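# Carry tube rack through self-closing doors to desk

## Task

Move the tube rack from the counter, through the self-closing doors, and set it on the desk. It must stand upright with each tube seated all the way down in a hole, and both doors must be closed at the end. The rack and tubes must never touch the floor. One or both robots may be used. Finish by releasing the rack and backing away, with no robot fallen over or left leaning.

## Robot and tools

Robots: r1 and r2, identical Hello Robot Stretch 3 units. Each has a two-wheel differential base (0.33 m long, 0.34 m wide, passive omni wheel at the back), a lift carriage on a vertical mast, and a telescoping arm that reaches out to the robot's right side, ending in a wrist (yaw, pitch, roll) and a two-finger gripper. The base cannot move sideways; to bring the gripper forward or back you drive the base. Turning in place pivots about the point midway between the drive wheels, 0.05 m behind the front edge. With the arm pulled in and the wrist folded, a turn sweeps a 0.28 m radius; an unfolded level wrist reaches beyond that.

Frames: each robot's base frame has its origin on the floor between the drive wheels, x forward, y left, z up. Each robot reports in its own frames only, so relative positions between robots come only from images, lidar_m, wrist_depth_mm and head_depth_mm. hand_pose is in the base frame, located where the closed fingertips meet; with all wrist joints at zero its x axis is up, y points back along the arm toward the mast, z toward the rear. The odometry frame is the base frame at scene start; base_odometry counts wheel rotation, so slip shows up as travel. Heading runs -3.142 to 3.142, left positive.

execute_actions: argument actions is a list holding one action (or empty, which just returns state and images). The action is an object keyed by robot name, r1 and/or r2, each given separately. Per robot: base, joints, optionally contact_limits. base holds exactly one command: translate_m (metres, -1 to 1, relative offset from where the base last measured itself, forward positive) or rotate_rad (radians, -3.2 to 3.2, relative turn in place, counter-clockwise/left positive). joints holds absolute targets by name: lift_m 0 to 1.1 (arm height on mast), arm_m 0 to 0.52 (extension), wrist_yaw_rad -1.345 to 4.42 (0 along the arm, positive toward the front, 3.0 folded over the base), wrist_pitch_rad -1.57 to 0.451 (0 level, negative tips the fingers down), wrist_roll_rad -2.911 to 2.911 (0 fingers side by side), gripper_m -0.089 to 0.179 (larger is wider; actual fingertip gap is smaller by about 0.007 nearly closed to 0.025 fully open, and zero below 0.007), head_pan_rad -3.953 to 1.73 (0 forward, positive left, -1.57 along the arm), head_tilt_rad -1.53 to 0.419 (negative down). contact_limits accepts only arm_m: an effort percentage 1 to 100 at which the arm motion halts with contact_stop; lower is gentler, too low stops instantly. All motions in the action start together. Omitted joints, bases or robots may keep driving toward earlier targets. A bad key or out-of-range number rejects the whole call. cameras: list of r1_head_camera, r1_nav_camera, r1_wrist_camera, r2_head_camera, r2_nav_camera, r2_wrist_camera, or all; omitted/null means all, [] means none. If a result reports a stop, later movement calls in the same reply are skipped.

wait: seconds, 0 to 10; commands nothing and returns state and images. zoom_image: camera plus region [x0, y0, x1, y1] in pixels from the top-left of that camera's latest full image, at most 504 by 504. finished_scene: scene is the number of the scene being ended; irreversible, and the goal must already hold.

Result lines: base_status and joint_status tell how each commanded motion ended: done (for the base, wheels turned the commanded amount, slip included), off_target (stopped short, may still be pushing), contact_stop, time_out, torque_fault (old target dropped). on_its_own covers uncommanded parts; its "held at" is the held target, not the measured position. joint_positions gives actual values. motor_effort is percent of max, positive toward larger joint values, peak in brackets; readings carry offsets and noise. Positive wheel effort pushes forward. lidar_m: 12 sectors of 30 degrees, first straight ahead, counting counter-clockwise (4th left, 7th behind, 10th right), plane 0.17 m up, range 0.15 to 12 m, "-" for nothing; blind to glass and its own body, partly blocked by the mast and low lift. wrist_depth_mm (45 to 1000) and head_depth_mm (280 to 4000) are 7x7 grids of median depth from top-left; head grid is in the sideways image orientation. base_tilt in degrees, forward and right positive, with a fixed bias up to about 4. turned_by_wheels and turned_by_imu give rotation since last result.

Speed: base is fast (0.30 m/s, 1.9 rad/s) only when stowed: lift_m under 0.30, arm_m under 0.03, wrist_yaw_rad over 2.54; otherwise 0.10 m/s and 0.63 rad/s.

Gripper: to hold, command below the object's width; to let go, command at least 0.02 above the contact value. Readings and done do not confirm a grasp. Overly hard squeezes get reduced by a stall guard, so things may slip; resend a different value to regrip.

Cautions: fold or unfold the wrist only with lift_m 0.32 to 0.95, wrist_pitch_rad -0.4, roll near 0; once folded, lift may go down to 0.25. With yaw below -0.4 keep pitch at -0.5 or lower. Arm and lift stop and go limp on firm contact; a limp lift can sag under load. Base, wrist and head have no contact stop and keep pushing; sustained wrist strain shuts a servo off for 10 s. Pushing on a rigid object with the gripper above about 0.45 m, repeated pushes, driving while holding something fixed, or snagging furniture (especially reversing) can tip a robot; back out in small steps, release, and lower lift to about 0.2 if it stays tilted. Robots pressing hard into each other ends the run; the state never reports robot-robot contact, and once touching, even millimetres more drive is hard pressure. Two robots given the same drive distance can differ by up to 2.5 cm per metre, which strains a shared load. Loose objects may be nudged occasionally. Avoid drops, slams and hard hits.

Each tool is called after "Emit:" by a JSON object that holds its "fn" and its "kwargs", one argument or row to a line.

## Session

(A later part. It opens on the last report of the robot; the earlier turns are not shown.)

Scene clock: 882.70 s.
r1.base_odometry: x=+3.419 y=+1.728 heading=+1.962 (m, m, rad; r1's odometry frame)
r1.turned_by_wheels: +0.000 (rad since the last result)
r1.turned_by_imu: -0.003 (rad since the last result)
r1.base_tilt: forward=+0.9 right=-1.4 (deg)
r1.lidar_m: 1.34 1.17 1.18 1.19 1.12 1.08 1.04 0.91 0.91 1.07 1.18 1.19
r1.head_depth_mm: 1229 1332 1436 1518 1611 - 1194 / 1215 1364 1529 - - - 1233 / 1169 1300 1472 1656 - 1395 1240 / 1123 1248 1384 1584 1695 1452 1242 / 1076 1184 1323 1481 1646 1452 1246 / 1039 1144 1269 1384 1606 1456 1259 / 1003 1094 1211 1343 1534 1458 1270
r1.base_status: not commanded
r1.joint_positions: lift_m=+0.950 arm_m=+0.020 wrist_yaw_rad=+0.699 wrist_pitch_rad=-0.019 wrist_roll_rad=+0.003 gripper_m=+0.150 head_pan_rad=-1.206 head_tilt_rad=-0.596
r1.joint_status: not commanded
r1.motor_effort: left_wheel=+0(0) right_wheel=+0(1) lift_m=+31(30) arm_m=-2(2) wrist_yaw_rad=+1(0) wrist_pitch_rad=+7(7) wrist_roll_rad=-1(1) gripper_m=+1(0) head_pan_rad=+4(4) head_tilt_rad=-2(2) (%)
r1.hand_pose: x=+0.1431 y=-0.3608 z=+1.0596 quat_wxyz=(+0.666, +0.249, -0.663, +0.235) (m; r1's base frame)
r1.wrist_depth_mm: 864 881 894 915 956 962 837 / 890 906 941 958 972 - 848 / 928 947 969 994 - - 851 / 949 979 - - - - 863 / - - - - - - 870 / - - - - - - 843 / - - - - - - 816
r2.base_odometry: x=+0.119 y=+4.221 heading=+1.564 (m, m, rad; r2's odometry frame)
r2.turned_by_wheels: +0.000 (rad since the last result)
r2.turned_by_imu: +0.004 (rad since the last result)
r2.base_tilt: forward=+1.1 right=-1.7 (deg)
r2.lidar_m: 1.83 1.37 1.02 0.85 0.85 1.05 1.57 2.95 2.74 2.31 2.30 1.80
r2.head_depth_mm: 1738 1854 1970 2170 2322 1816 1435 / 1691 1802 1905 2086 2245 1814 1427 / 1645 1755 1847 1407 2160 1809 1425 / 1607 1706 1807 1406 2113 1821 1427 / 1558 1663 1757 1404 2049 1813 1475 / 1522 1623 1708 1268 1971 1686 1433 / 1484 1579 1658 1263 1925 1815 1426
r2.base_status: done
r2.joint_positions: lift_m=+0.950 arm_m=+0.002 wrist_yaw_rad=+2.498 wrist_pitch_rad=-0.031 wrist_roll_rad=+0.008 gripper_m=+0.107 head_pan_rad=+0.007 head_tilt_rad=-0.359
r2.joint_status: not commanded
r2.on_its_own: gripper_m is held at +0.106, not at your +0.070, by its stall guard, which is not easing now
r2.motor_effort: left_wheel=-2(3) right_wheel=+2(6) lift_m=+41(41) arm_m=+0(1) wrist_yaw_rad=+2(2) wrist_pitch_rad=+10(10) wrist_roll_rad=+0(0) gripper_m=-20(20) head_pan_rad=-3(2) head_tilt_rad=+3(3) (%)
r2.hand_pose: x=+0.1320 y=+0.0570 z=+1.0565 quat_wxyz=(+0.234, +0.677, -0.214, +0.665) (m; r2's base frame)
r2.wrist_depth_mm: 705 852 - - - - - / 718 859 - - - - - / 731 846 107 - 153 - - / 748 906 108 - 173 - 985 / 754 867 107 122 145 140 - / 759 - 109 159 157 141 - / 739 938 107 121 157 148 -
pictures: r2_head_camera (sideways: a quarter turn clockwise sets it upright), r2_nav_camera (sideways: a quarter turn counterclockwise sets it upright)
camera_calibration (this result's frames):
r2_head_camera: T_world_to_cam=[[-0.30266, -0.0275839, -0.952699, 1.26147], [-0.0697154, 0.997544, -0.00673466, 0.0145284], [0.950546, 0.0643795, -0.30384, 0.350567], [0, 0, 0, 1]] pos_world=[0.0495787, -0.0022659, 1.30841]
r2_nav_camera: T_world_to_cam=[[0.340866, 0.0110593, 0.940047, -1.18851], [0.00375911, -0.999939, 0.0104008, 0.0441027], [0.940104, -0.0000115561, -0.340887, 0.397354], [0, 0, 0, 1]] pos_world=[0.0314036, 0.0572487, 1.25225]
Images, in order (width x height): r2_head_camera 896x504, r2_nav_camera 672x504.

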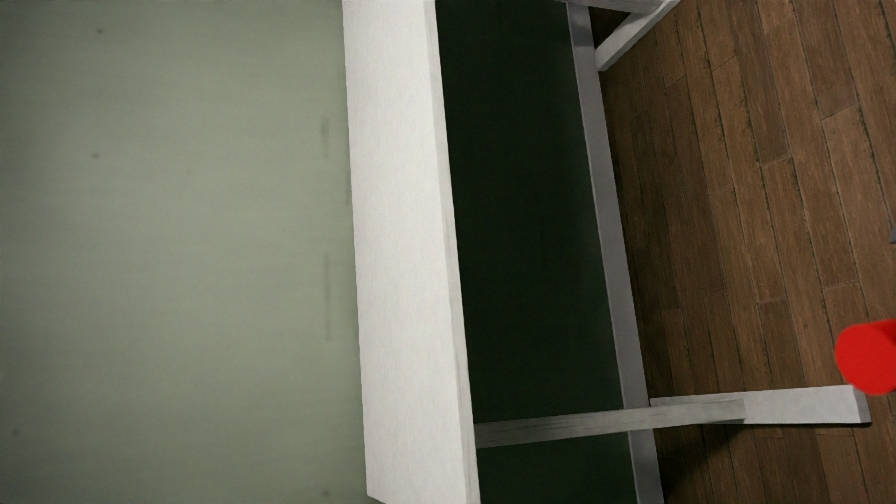

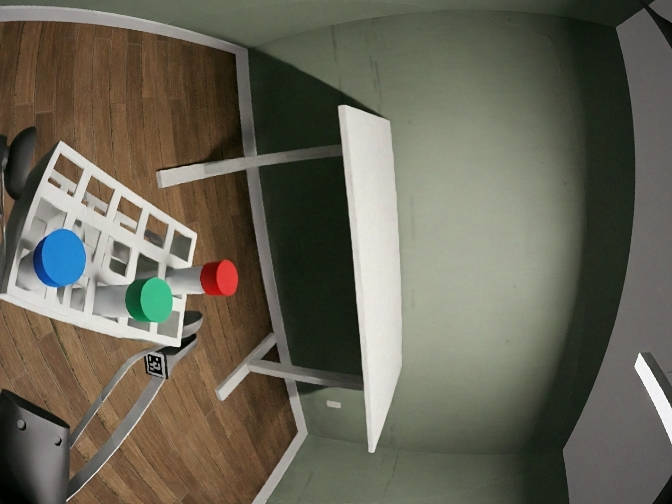

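Emit:
{"fn": "execute_actions", "kwargs": {
  "actions": [
    {"r2":{"base":{"translate_m":0.9},"joints":{"wrist_yaw_rad":1.6,"head_tilt_rad":-0.8}}}
  ],
  "cameras": ["r2_head_camera","r2_nav_camera"]
}}

Scene clock: 900.40 s.
r1.base_odometry: x=+3.419 y=+1.728 heading=+1.962 (m, m, rad; r1's odometry frame)
r1.turned_by_wheels: +0.000 (rad since the last result)
r1.turned_by_imu: -0.003 (rad since the last result)
r1.base_tilt: forward=+0.6 right=-1.4 (deg)
r1.lidar_m: 1.34 1.18 1.18 1.19 1.12 1.08 1.04 0.91 0.91 1.07 1.19 1.19
r1.head_depth_mm: 1233 1331 1441 1509 1604 - 1187 / 1222 1373 1521 - - - 1239 / 1172 1302 1464 1644 - 1407 1238 / 1128 1246 1382 1579 1705 1436 1245 / 1076 1174 1323 1482 1650 1453 1252 / 1042 1139 1265 1387 1606 1455 1261 / 1005 1092 1211 1358 1541 1463 1257
r1.base_status: not commanded
r1.joint_positions: lift_m=+0.950 arm_m=+0.020 wrist_yaw_rad=+0.699 wrist_pitch_rad=-0.019 wrist_roll_rad=+0.003 gripper_m=+0.150 head_pan_rad=-1.206 head_tilt_rad=-0.596
r1.joint_status: not commanded
r1.motor_effort: left_wheel=+0(0) right_wheel=+0(1) lift_m=+31(32) arm_m=-1(2) wrist_yaw_rad=+1(1) wrist_pitch_rad=+7(7) wrist_roll_rad=+0(1) gripper_m=+0(1) head_pan_rad=+4(4) head_tilt_rad=-2(3) (%)
r1.hand_pose: x=+0.1431 y=-0.3608 z=+1.0596 quat_wxyz=(+0.666, +0.249, -0.663, +0.235) (m; r1's base frame)
r1.wrist_depth_mm: 845 864 901 908 950 951 835 / 880 899 934 968 989 - 850 / 907 930 952 982 - - 852 / 945 995 982 - - - 861 / 991 - - - - - 871 / - - - - - - 868 / - - - - - - 814
r2.base_odometry: x=+0.125 y=+5.121 heading=+1.564 (m, m, rad; r2's odometry frame)
r2.turned_by_wheels: +0.000 (rad since the last result)
r2.turned_by_imu: +0.003 (rad since the last result)
r2.base_tilt: forward=+0.9 right=-1.8 (deg)
r2.lidar_m: 0.96 0.96 0.60 1.13 1.12 1.27 2.26 3.82 2.42 2.03 2.03 1.03
r2.head_depth_mm: 895 819 603 483 - 1215 1126 / 873 826 606 478 377 359 1130 / 848 831 608 479 396 352 1134 / 825 831 609 481 396 344 1134 / 806 836 612 481 397 338 1133 / 787 841 614 484 398 339 1096 / 768 822 615 485 399 340 1069
r2.base_status: done
r2.joint_positions: lift_m=+0.950 arm_m=+0.002 wrist_yaw_rad=+1.603 wrist_pitch_rad=-0.031 wrist_roll_rad=+0.008 gripper_m=+0.107 head_pan_rad=+0.007 head_tilt_rad=-0.790
r2.joint_status: all done
r2.on_its_own: gripper_m is held at +0.106, not at your +0.070, by its stall guard, which is not easing now
r2.motor_effort: left_wheel=-2(2) right_wheel=+2(6) lift_m=+41(40) arm_m=-1(0) wrist_yaw_rad=-2(4) wrist_pitch_rad=+10(10) wrist_roll_rad=+0(0) gripper_m=-21(20) head_pan_rad=-2(3) head_tilt_rad=-4(23) (%)
r2.hand_pose: x=+0.2339 y=-0.1390 z=+1.0565 quat_wxyz=(+0.498, +0.517, -0.486, +0.498) (m; r2's base frame)
r2.wrist_depth_mm: 772 800 844 900 963 - - / 774 824 850 931 - - - / 781 858 106 910 154 - - / 799 845 107 767 174 841 839 / 516 559 107 127 144 139 486 / 349 - 110 160 156 141 345 / 280 255 107 121 157 147 249
pictures: r2_head_camera (sideways: a quarter turn clockwise sets it upright), r2_nav_camera (sideways: a quarter turn counterclockwise sets it upright)
camera_calibration (this result's frames):
r2_head_camera: T_world_to_cam=[[-0.672797, -0.0300373, -0.739217, 0.985314], [-0.066536, 0.997583, 0.0200219, -0.0203213], [0.736829, 0.0626552, -0.67317, 0.83242], [0, 0, 0, 1]] pos_world=[0.0482133, -0.00228713, 1.28913]
r2_nav_camera: T_world_to_cam=[[0.702237, 0.0134422, 0.711816, -0.893115], [0.00813613, -0.999908, 0.0108561, 0.0434894], [0.711897, -0.00183209, -0.702282, 0.868945], [0, 0, 0, 1]] pos_world=[0.00822523, 0.0570829, 1.24551]
Images, in order (width x height): r2_head_camera 896x504, r2_nav_camera 672x504.

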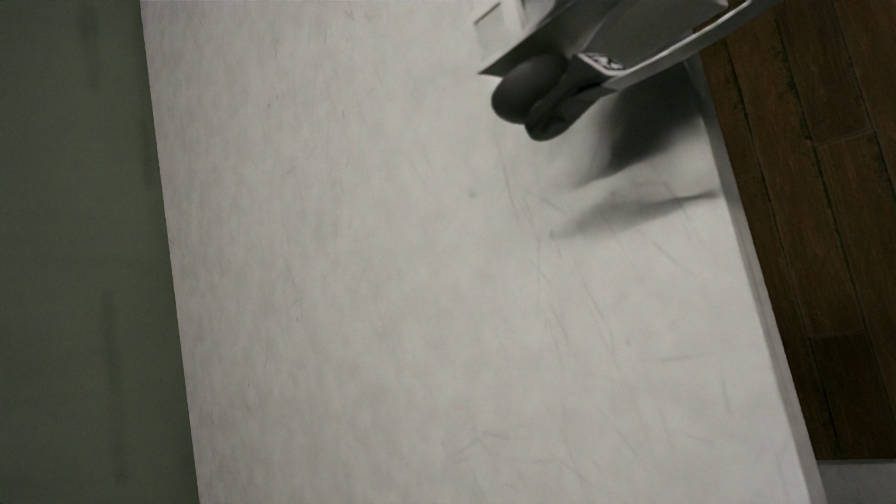

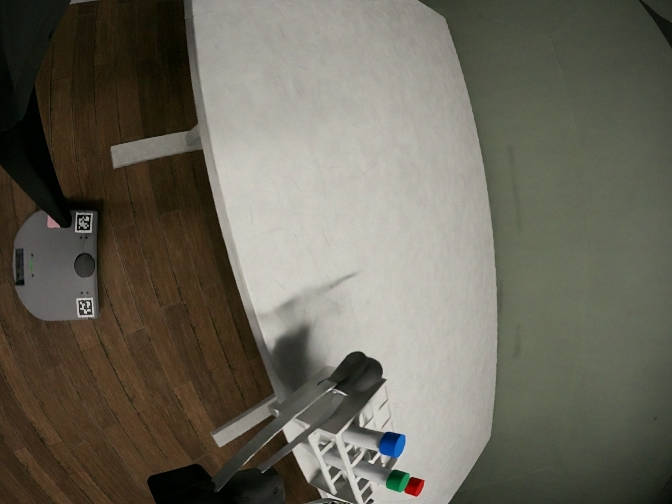

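Emit:
{"fn": "execute_actions", "kwargs": {
  "actions": [
    {"r2":{"base":{"translate_m":0.22},"joints":{"lift_m":0.78}}}
  ],
  "cameras": ["r2_head_camera","r2_nav_camera","r2_wrist_camera"]
}}

Scene clock: 912.47 s.
r1.base_odometry: x=+3.419 y=+1.728 heading=+1.962 (m, m, rad; r1's odometry frame)
r1.turned_by_wheels: +0.000 (rad since the last result)
r1.turned_by_imu: -0.001 (rad since the last result)
r1.base_tilt: forward=+0.8 right=-1.4 (deg)
r1.lidar_m: 1.34 1.17 1.18 1.19 1.12 1.08 1.04 0.91 0.91 1.07 1.19 1.19
r1.head_depth_mm: 1224 1328 1424 1517 1590 - 1188 / 1219 1364 1530 - - - 1240 / 1175 1291 1461 1651 - 1410 1246 / 1130 1250 1390 1576 1708 1439 1243 / 1082 1178 1321 1491 1664 1437 1249 / 1035 1140 1267 1406 1609 1467 1255 / 1001 1099 1205 1351 1534 1448 1261
r1.base_status: not commanded
r1.joint_positions: lift_m=+0.950 arm_m=+0.020 wrist_yaw_rad=+0.699 wrist_pitch_rad=-0.019 wrist_roll_rad=+0.003 gripper_m=+0.150 head_pan_rad=-1.206 head_tilt_rad=-0.596
r1.joint_status: not commanded
r1.motor_effort: left_wheel=+0(0) right_wheel=+1(1) lift_m=+31(32) arm_m=-2(2) wrist_yaw_rad=+1(1) wrist_pitch_rad=+6(7) wrist_roll_rad=-1(1) gripper_m=+1(0) head_pan_rad=+4(4) head_tilt_rad=-2(2) (%)
r1.hand_pose: x=+0.1431 y=-0.3608 z=+1.0596 quat_wxyz=(+0.666, +0.249, -0.663, +0.235) (m; r1's base frame)
r1.wrist_depth_mm: 856 872 890 904 952 949 860 / 882 899 932 931 988 998 850 / 904 940 959 - - - 859 / 931 968 991 - - - 857 / - - - - - - 860 / - - - - - - 854 / - - - - - - 816
r2.base_odometry: x=+0.126 y=+5.341 heading=+1.564 (m, m, rad; r2's odometry frame)
r2.turned_by_wheels: +0.000 (rad since the last result)
r2.turned_by_imu: -0.113 (rad since the last result)
r2.base_tilt: forward=+0.9 right=-1.7 (deg)
r2.lidar_m: 0.82 0.81 0.51 1.19 1.19 1.27 2.01 3.96 2.55 2.01 1.98 0.91
r2.head_depth_mm: 816 818 602 476 326 313 295 / 782 825 603 478 404 329 295 / 750 810 604 479 395 337 296 / 723 788 609 481 396 337 297 / 693 758 611 481 397 338 297 / 671 741 612 483 397 339 298 / 646 728 615 485 399 340 298
r2.base_status: translate_m off_target (by the wheels' count: +0.2199 of +0.2200)
r2.joint_positions: lift_m=+0.867 arm_m=+0.002 wrist_yaw_rad=+1.605 wrist_pitch_rad=+0.043 wrist_roll_rad=-0.008 gripper_m=+0.107 head_pan_rad=+0.004 head_tilt_rad=-0.793
r2.joint_status: lift_m contact_stop (moved -0.082 of -0.170)
r2.on_its_own: gripper_m is held at +0.106, not at your +0.070, by its stall guard, which is not easing now; lift_m is slack since a contact_stop, until your next command for it (your +0.780 is given up)
r2.motor_effort: left_wheel=+12(24) right_wheel=+13(37) lift_m=+33(37) arm_m=-1(1) wrist_yaw_rad=-4(11) wrist_pitch_rad=-15(28) wrist_roll_rad=+9(9) gripper_m=-20(20) head_pan_rad=-1(3) head_tilt_rad=-2(4) (%)
r2.hand_pose: x=+0.2355 y=-0.1385 z=+0.9932 quat_wxyz=(+0.483, +0.496, -0.500, +0.521) (m; r2's base frame)
r2.wrist_depth_mm: 644 686 737 836 913 - - / 641 700 101 805 918 - - / 664 701 100 815 154 - - / 659 688 102 164 154 897 - / 354 356 102 122 156 138 371 / 228 - 110 129 142 136 255 / 178 160 106 124 157 155 163
pictures: r2_head_camera (sideways: a quarter turn clockwise sets it upright), r2_nav_camera (sideways: a quarter turn counterclockwise sets it upright), r2_wrist_camera
camera_calibration (this result's frames):
r2_head_camera: T_world_to_cam=[[-0.675465, -0.0279493, -0.736863, 0.982261], [-0.0633554, 0.997786, 0.0202302, -0.0206118], [0.734666, 0.060349, -0.67574, 0.835776], [0, 0, 0, 1]] pos_world=[0.0481612, -0.00241858, 1.28898]
r2_nav_camera: T_world_to_cam=[[0.704757, 0.0112621, 0.70936, -0.889929], [0.00505666, -0.999928, 0.0108515, 0.0435142], [0.709431, -0.00406067, -0.704763, 0.872187], [0, 0, 0, 1]] pos_world=[0.00820629, 0.0570752, 1.24549]
r2_wrist_camera: T_world_to_cam=[[0.0848718, -0.996254, 0.0165736, -0.16996], [-0.131961, -0.0277258, -0.990867, 1.04191], [0.987615, 0.0819096, -0.13382, 0.0711865], [0, 0, 0, 1]] pos_world=[0.0816121, -0.146267, 1.04474]
Images, in order (width x height): r2_head_camera 896x504, r2_nav_camera 672x504, r2_wrist_camera 644x364.

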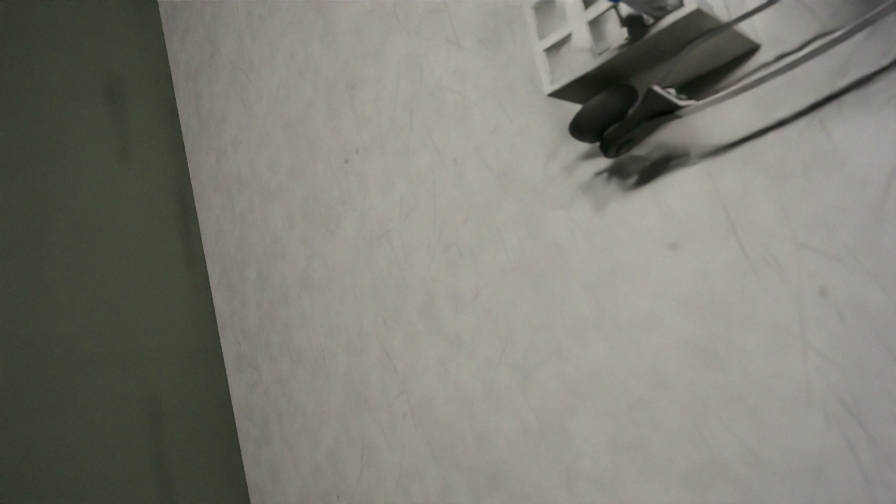

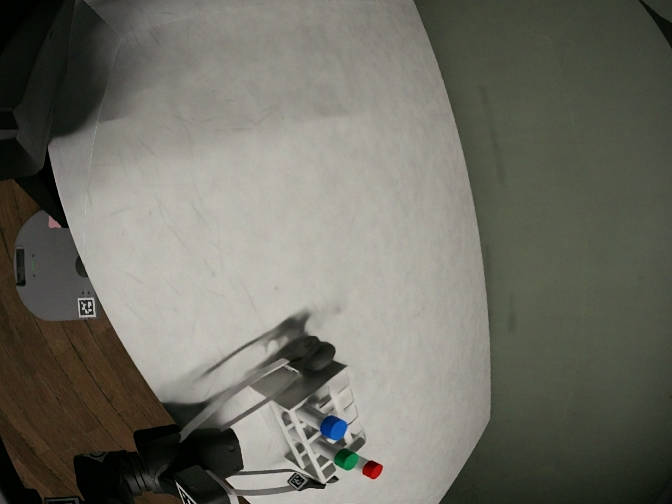

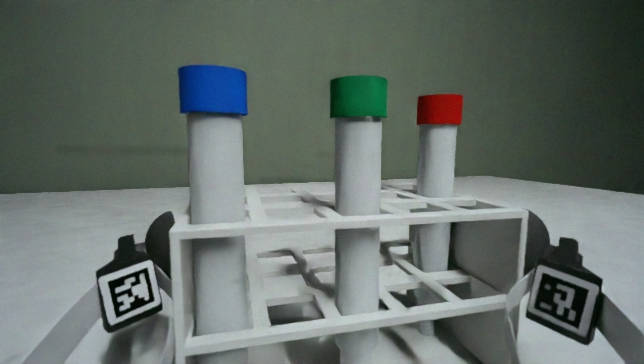

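Emit:
{"fn": "execute_actions", "kwargs": {
  "actions": [
    {"r2":{"joints":{"gripper_m":0.179,"lift_m":0.875}}}
  ],
  "cameras": []
}}

Emit:
{"fn": "execute_actions", "kwargs": {
  "actions": [
    {"r2":{"base":{"translate_m":-0.45}}}
  ],
  "cameras": ["r2_nav_camera","r2_wrist_camera"]
}}

Scene clock: 918.23 s.
r1.base_odometry: x=+3.419 y=+1.728 heading=+1.962 (m, m, rad; r1's odometry frame)
r1.turned_by_wheels: +0.000 (rad since the last result)
r1.turned_by_imu: -0.001 (rad since the last result)
r1.base_tilt: forward=+0.7 right=-1.5 (deg)
r1.lidar_m: 1.34 1.17 1.18 1.19 1.12 1.08 1.04 0.91 0.91 1.07 1.18 1.19
r1.head_depth_mm: 1224 1336 1440 1514 1609 - 1184 / 1217 1376 1542 - - - 1236 / 1166 1301 1467 1649 - 1413 1244 / 1119 1249 1389 1584 1700 1445 1243 / 1079 1181 1322 1482 1659 1454 1255 / 1042 1143 1272 1390 1611 1456 1251 / 1006 1098 1206 1351 1538 1455 1260
r1.base_status: not commanded
r1.joint_positions: lift_m=+0.950 arm_m=+0.020 wrist_yaw_rad=+0.699 wrist_pitch_rad=-0.019 wrist_roll_rad=+0.003 gripper_m=+0.150 head_pan_rad=-1.206 head_tilt_rad=-0.596
r1.joint_status: not commanded
r1.motor_effort: left_wheel=+0(0) right_wheel=+1(0) lift_m=+31(32) arm_m=-2(2) wrist_yaw_rad=+1(1) wrist_pitch_rad=+7(7) wrist_roll_rad=+0(1) gripper_m=+1(1) head_pan_rad=+4(4) head_tilt_rad=-2(2) (%)
r1.hand_pose: x=+0.1431 y=-0.3608 z=+1.0596 quat_wxyz=(+0.666, +0.249, -0.663, +0.235) (m; r1's base frame)
r1.wrist_depth_mm: 865 890 895 919 949 958 845 / 886 913 936 934 969 976 858 / 914 961 956 998 - - 852 / 930 969 - - - - 861 / 990 - - - - - 874 / - - - - - - 862 / - - - - - - 816
r2.base_odometry: x=+0.126 y=+5.341 heading=+1.565 (m, m, rad; r2's odometry frame)
r2.turned_by_wheels: +0.000 (rad since the last result)
r2.turned_by_imu: +0.001 (rad since the last result)
r2.base_tilt: forward=+0.9 right=-1.6 (deg)
r2.lidar_m: 0.82 0.81 0.51 1.20 1.18 1.27 2.02 3.96 2.55 2.01 1.98 0.91
r2.head_depth_mm: 815 817 600 475 325 312 295 / 778 823 602 476 395 328 293 / 751 810 605 477 395 336 296 / 721 789 608 479 396 337 296 / 693 759 609 482 396 338 297 / 668 744 613 483 398 339 298 / 645 726 615 484 400 340 298
r2.base_status: not commanded
r2.joint_positions: lift_m=+0.875 arm_m=+0.002 wrist_yaw_rad=+1.603 wrist_pitch_rad=-0.016 wrist_roll_rad=+0.001 gripper_m=+0.179 head_pan_rad=+0.004 head_tilt_rad=-0.793
r2.joint_status: all done
r2.motor_effort: left_wheel=+16(16) right_wheel=+1(12) lift_m=+40(40) arm_m=-2(2) wrist_yaw_rad=-2(3) wrist_pitch_rad=+5(15) wrist_roll_rad=+4(11) gripper_m=+0(85) head_pan_rad=-1(1) head_tilt_rad=-3(3) (%)
r2.hand_pose: x=+0.2343 y=-0.1392 z=+0.9852 quat_wxyz=(+0.496, +0.512, -0.488, +0.504) (m; r2's base frame)
r2.wrist_depth_mm: 626 677 721 804 878 979 - / 630 676 95 794 144 - - / 664 698 100 824 148 - - / 577 564 101 121 141 547 539 / 304 291 102 119 162 138 310 / 221 141 111 123 142 132 - / 151 149 108 139 151 144 145
pictures: none
No camera images: the call's "cameras" was empty. Leave "cameras" out to get every camera's image.

Scene clock: 923.97 s.
r1.base_odometry: x=+3.419 y=+1.728 heading=+1.962 (m, m, rad; r1's odometry frame)
r1.turned_by_wheels: +0.000 (rad since the last result)
r1.turned_by_imu: -0.001 (rad since the last result)
r1.base_tilt: forward=+1.0 right=-1.5 (deg)
r1.lidar_m: 1.34 1.18 1.18 1.19 1.12 1.08 1.04 0.91 0.91 1.07 1.18 1.18
r1.head_depth_mm: 1225 1339 1446 1505 1605 - 1195 / 1220 1364 1532 - - - 1246 / 1166 1303 1476 1639 - 1406 1243 / 1122 1234 1388 1578 1693 1431 1247 / 1077 1181 1315 1491 1639 1442 1252 / 1045 1137 1263 1390 1606 1465 1246 / 1007 1091 1212 1355 1530 1454 1274
r1.base_status: not commanded
r1.joint_positions: lift_m=+0.950 arm_m=+0.020 wrist_yaw_rad=+0.699 wrist_pitch_rad=-0.019 wrist_roll_rad=+0.003 gripper_m=+0.150 head_pan_rad=-1.206 head_tilt_rad=-0.596
r1.joint_status: not commanded
r1.motor_effort: left_wheel=+0(0) right_wheel=+1(1) lift_m=+31(32) arm_m=-2(2) wrist_yaw_rad=+0(1) wrist_pitch_rad=+7(7) wrist_roll_rad=-1(0) gripper_m=+1(0) head_pan_rad=+4(4) head_tilt_rad=-3(2) (%)
r1.hand_pose: x=+0.1431 y=-0.3608 z=+1.0596 quat_wxyz=(+0.666, +0.249, -0.663, +0.235) (m; r1's base frame)
r1.wrist_depth_mm: 854 890 906 906 965 970 837 / 892 907 924 974 971 986 836 / 911 936 962 983 - - 866 / 960 982 - - - - 857 / 984 991 - - - - 875 / - - - - - - 862 / - - - - - - 812
r2.base_odometry: x=+0.123 y=+4.891 heading=+1.565 (m, m, rad; r2's odometry frame)
r2.turned_by_wheels: +0.000 (rad since the last result)
r2.turned_by_imu: -0.003 (rad since the last result)
r2.base_tilt: forward=+1.0 right=-1.6 (deg)
r2.lidar_m: 1.24 0.79 1.29 1.01 1.00 1.07 1.72 3.56 2.79 2.19 2.16 1.28
r2.head_depth_mm: 1181 624 646 1798 1517 1292 1130 / 1157 632 609 1832 1558 1262 1130 / 1112 822 605 1774 1518 1295 1133 / 1085 827 607 1722 1533 1295 1131 / 1053 831 609 1662 1524 1304 1135 / 1023 833 610 530 1536 1306 1136 / 988 840 613 514 1499 1272 1130
r2.base_status: done
r2.joint_positions: lift_m=+0.875 arm_m=+0.002 wrist_yaw_rad=+1.602 wrist_pitch_rad=-0.017 wrist_roll_rad=+0.001 gripper_m=+0.179 head_pan_rad=+0.004 head_tilt_rad=-0.793
r2.joint_status: not commanded
r2.motor_effort: left_wheel=+0(13) right_wheel=+0(5) lift_m=+40(40) arm_m=-1(2) wrist_yaw_rad=-2(2) wrist_pitch_rad=+5(6) wrist_roll_rad=+4(4) gripper_m=+1(0) head_pan_rad=-1(1) head_tilt_rad=-3(3) (%)
r2.hand_pose: x=+0.2343 y=-0.1392 z=+0.9851 quat_wxyz=(+0.496, +0.512, -0.488, +0.503) (m; r2's base frame)
r2.wrist_depth_mm: 952 - - - - - - / 955 - - - - - - / 953 - - - - - - / 565 563 552 550 616 807 833 / 372 384 - - - - - / 678 - - - - - - / - - - - - - -
pictures: r2_nav_camera (sideways: a quarter turn counterclockwise sets it upright), r2_wrist_camera
camera_calibration (this result's frames):
r2_nav_camera: T_world_to_cam=[[0.704754, 0.0112598, 0.709362, -0.889931], [0.00505325, -0.999928, 0.0108515, 0.0435142], [0.709433, -0.00406306, -0.704761, 0.872184], [0, 0, 0, 1]] pos_world=[0.00820666, 0.0570752, 1.24549]
r2_wrist_camera: T_world_to_cam=[[0.0827261, -0.99656, 0.00496591, -0.158613], [-0.191336, -0.020773, -0.981305, 1.03919], [0.978032, 0.0802293, -0.192396, 0.131085], [0, 0, 0, 1]] pos_world=[0.0837502, -0.146997, 1.04577]
Images, in order (width x height): r2_nav_camera 672x504, r2_wrist_camera 644x364.

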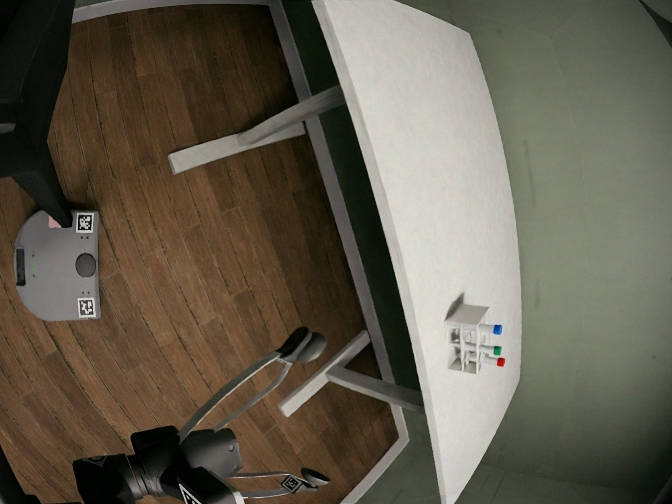

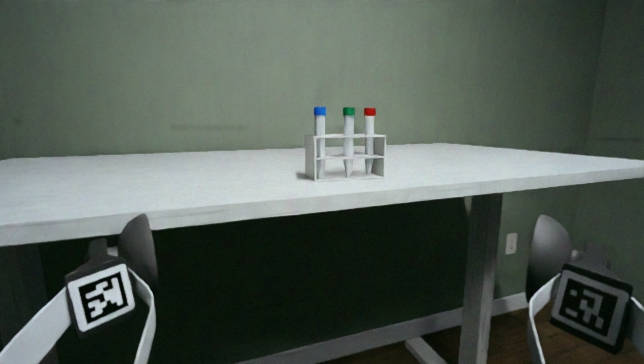

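Rack is upright with the tubes seated.

Emit:
{"fn": "finished_scene", "kwargs": {
  "scene": 2
}}

The scene is finished: the task was done.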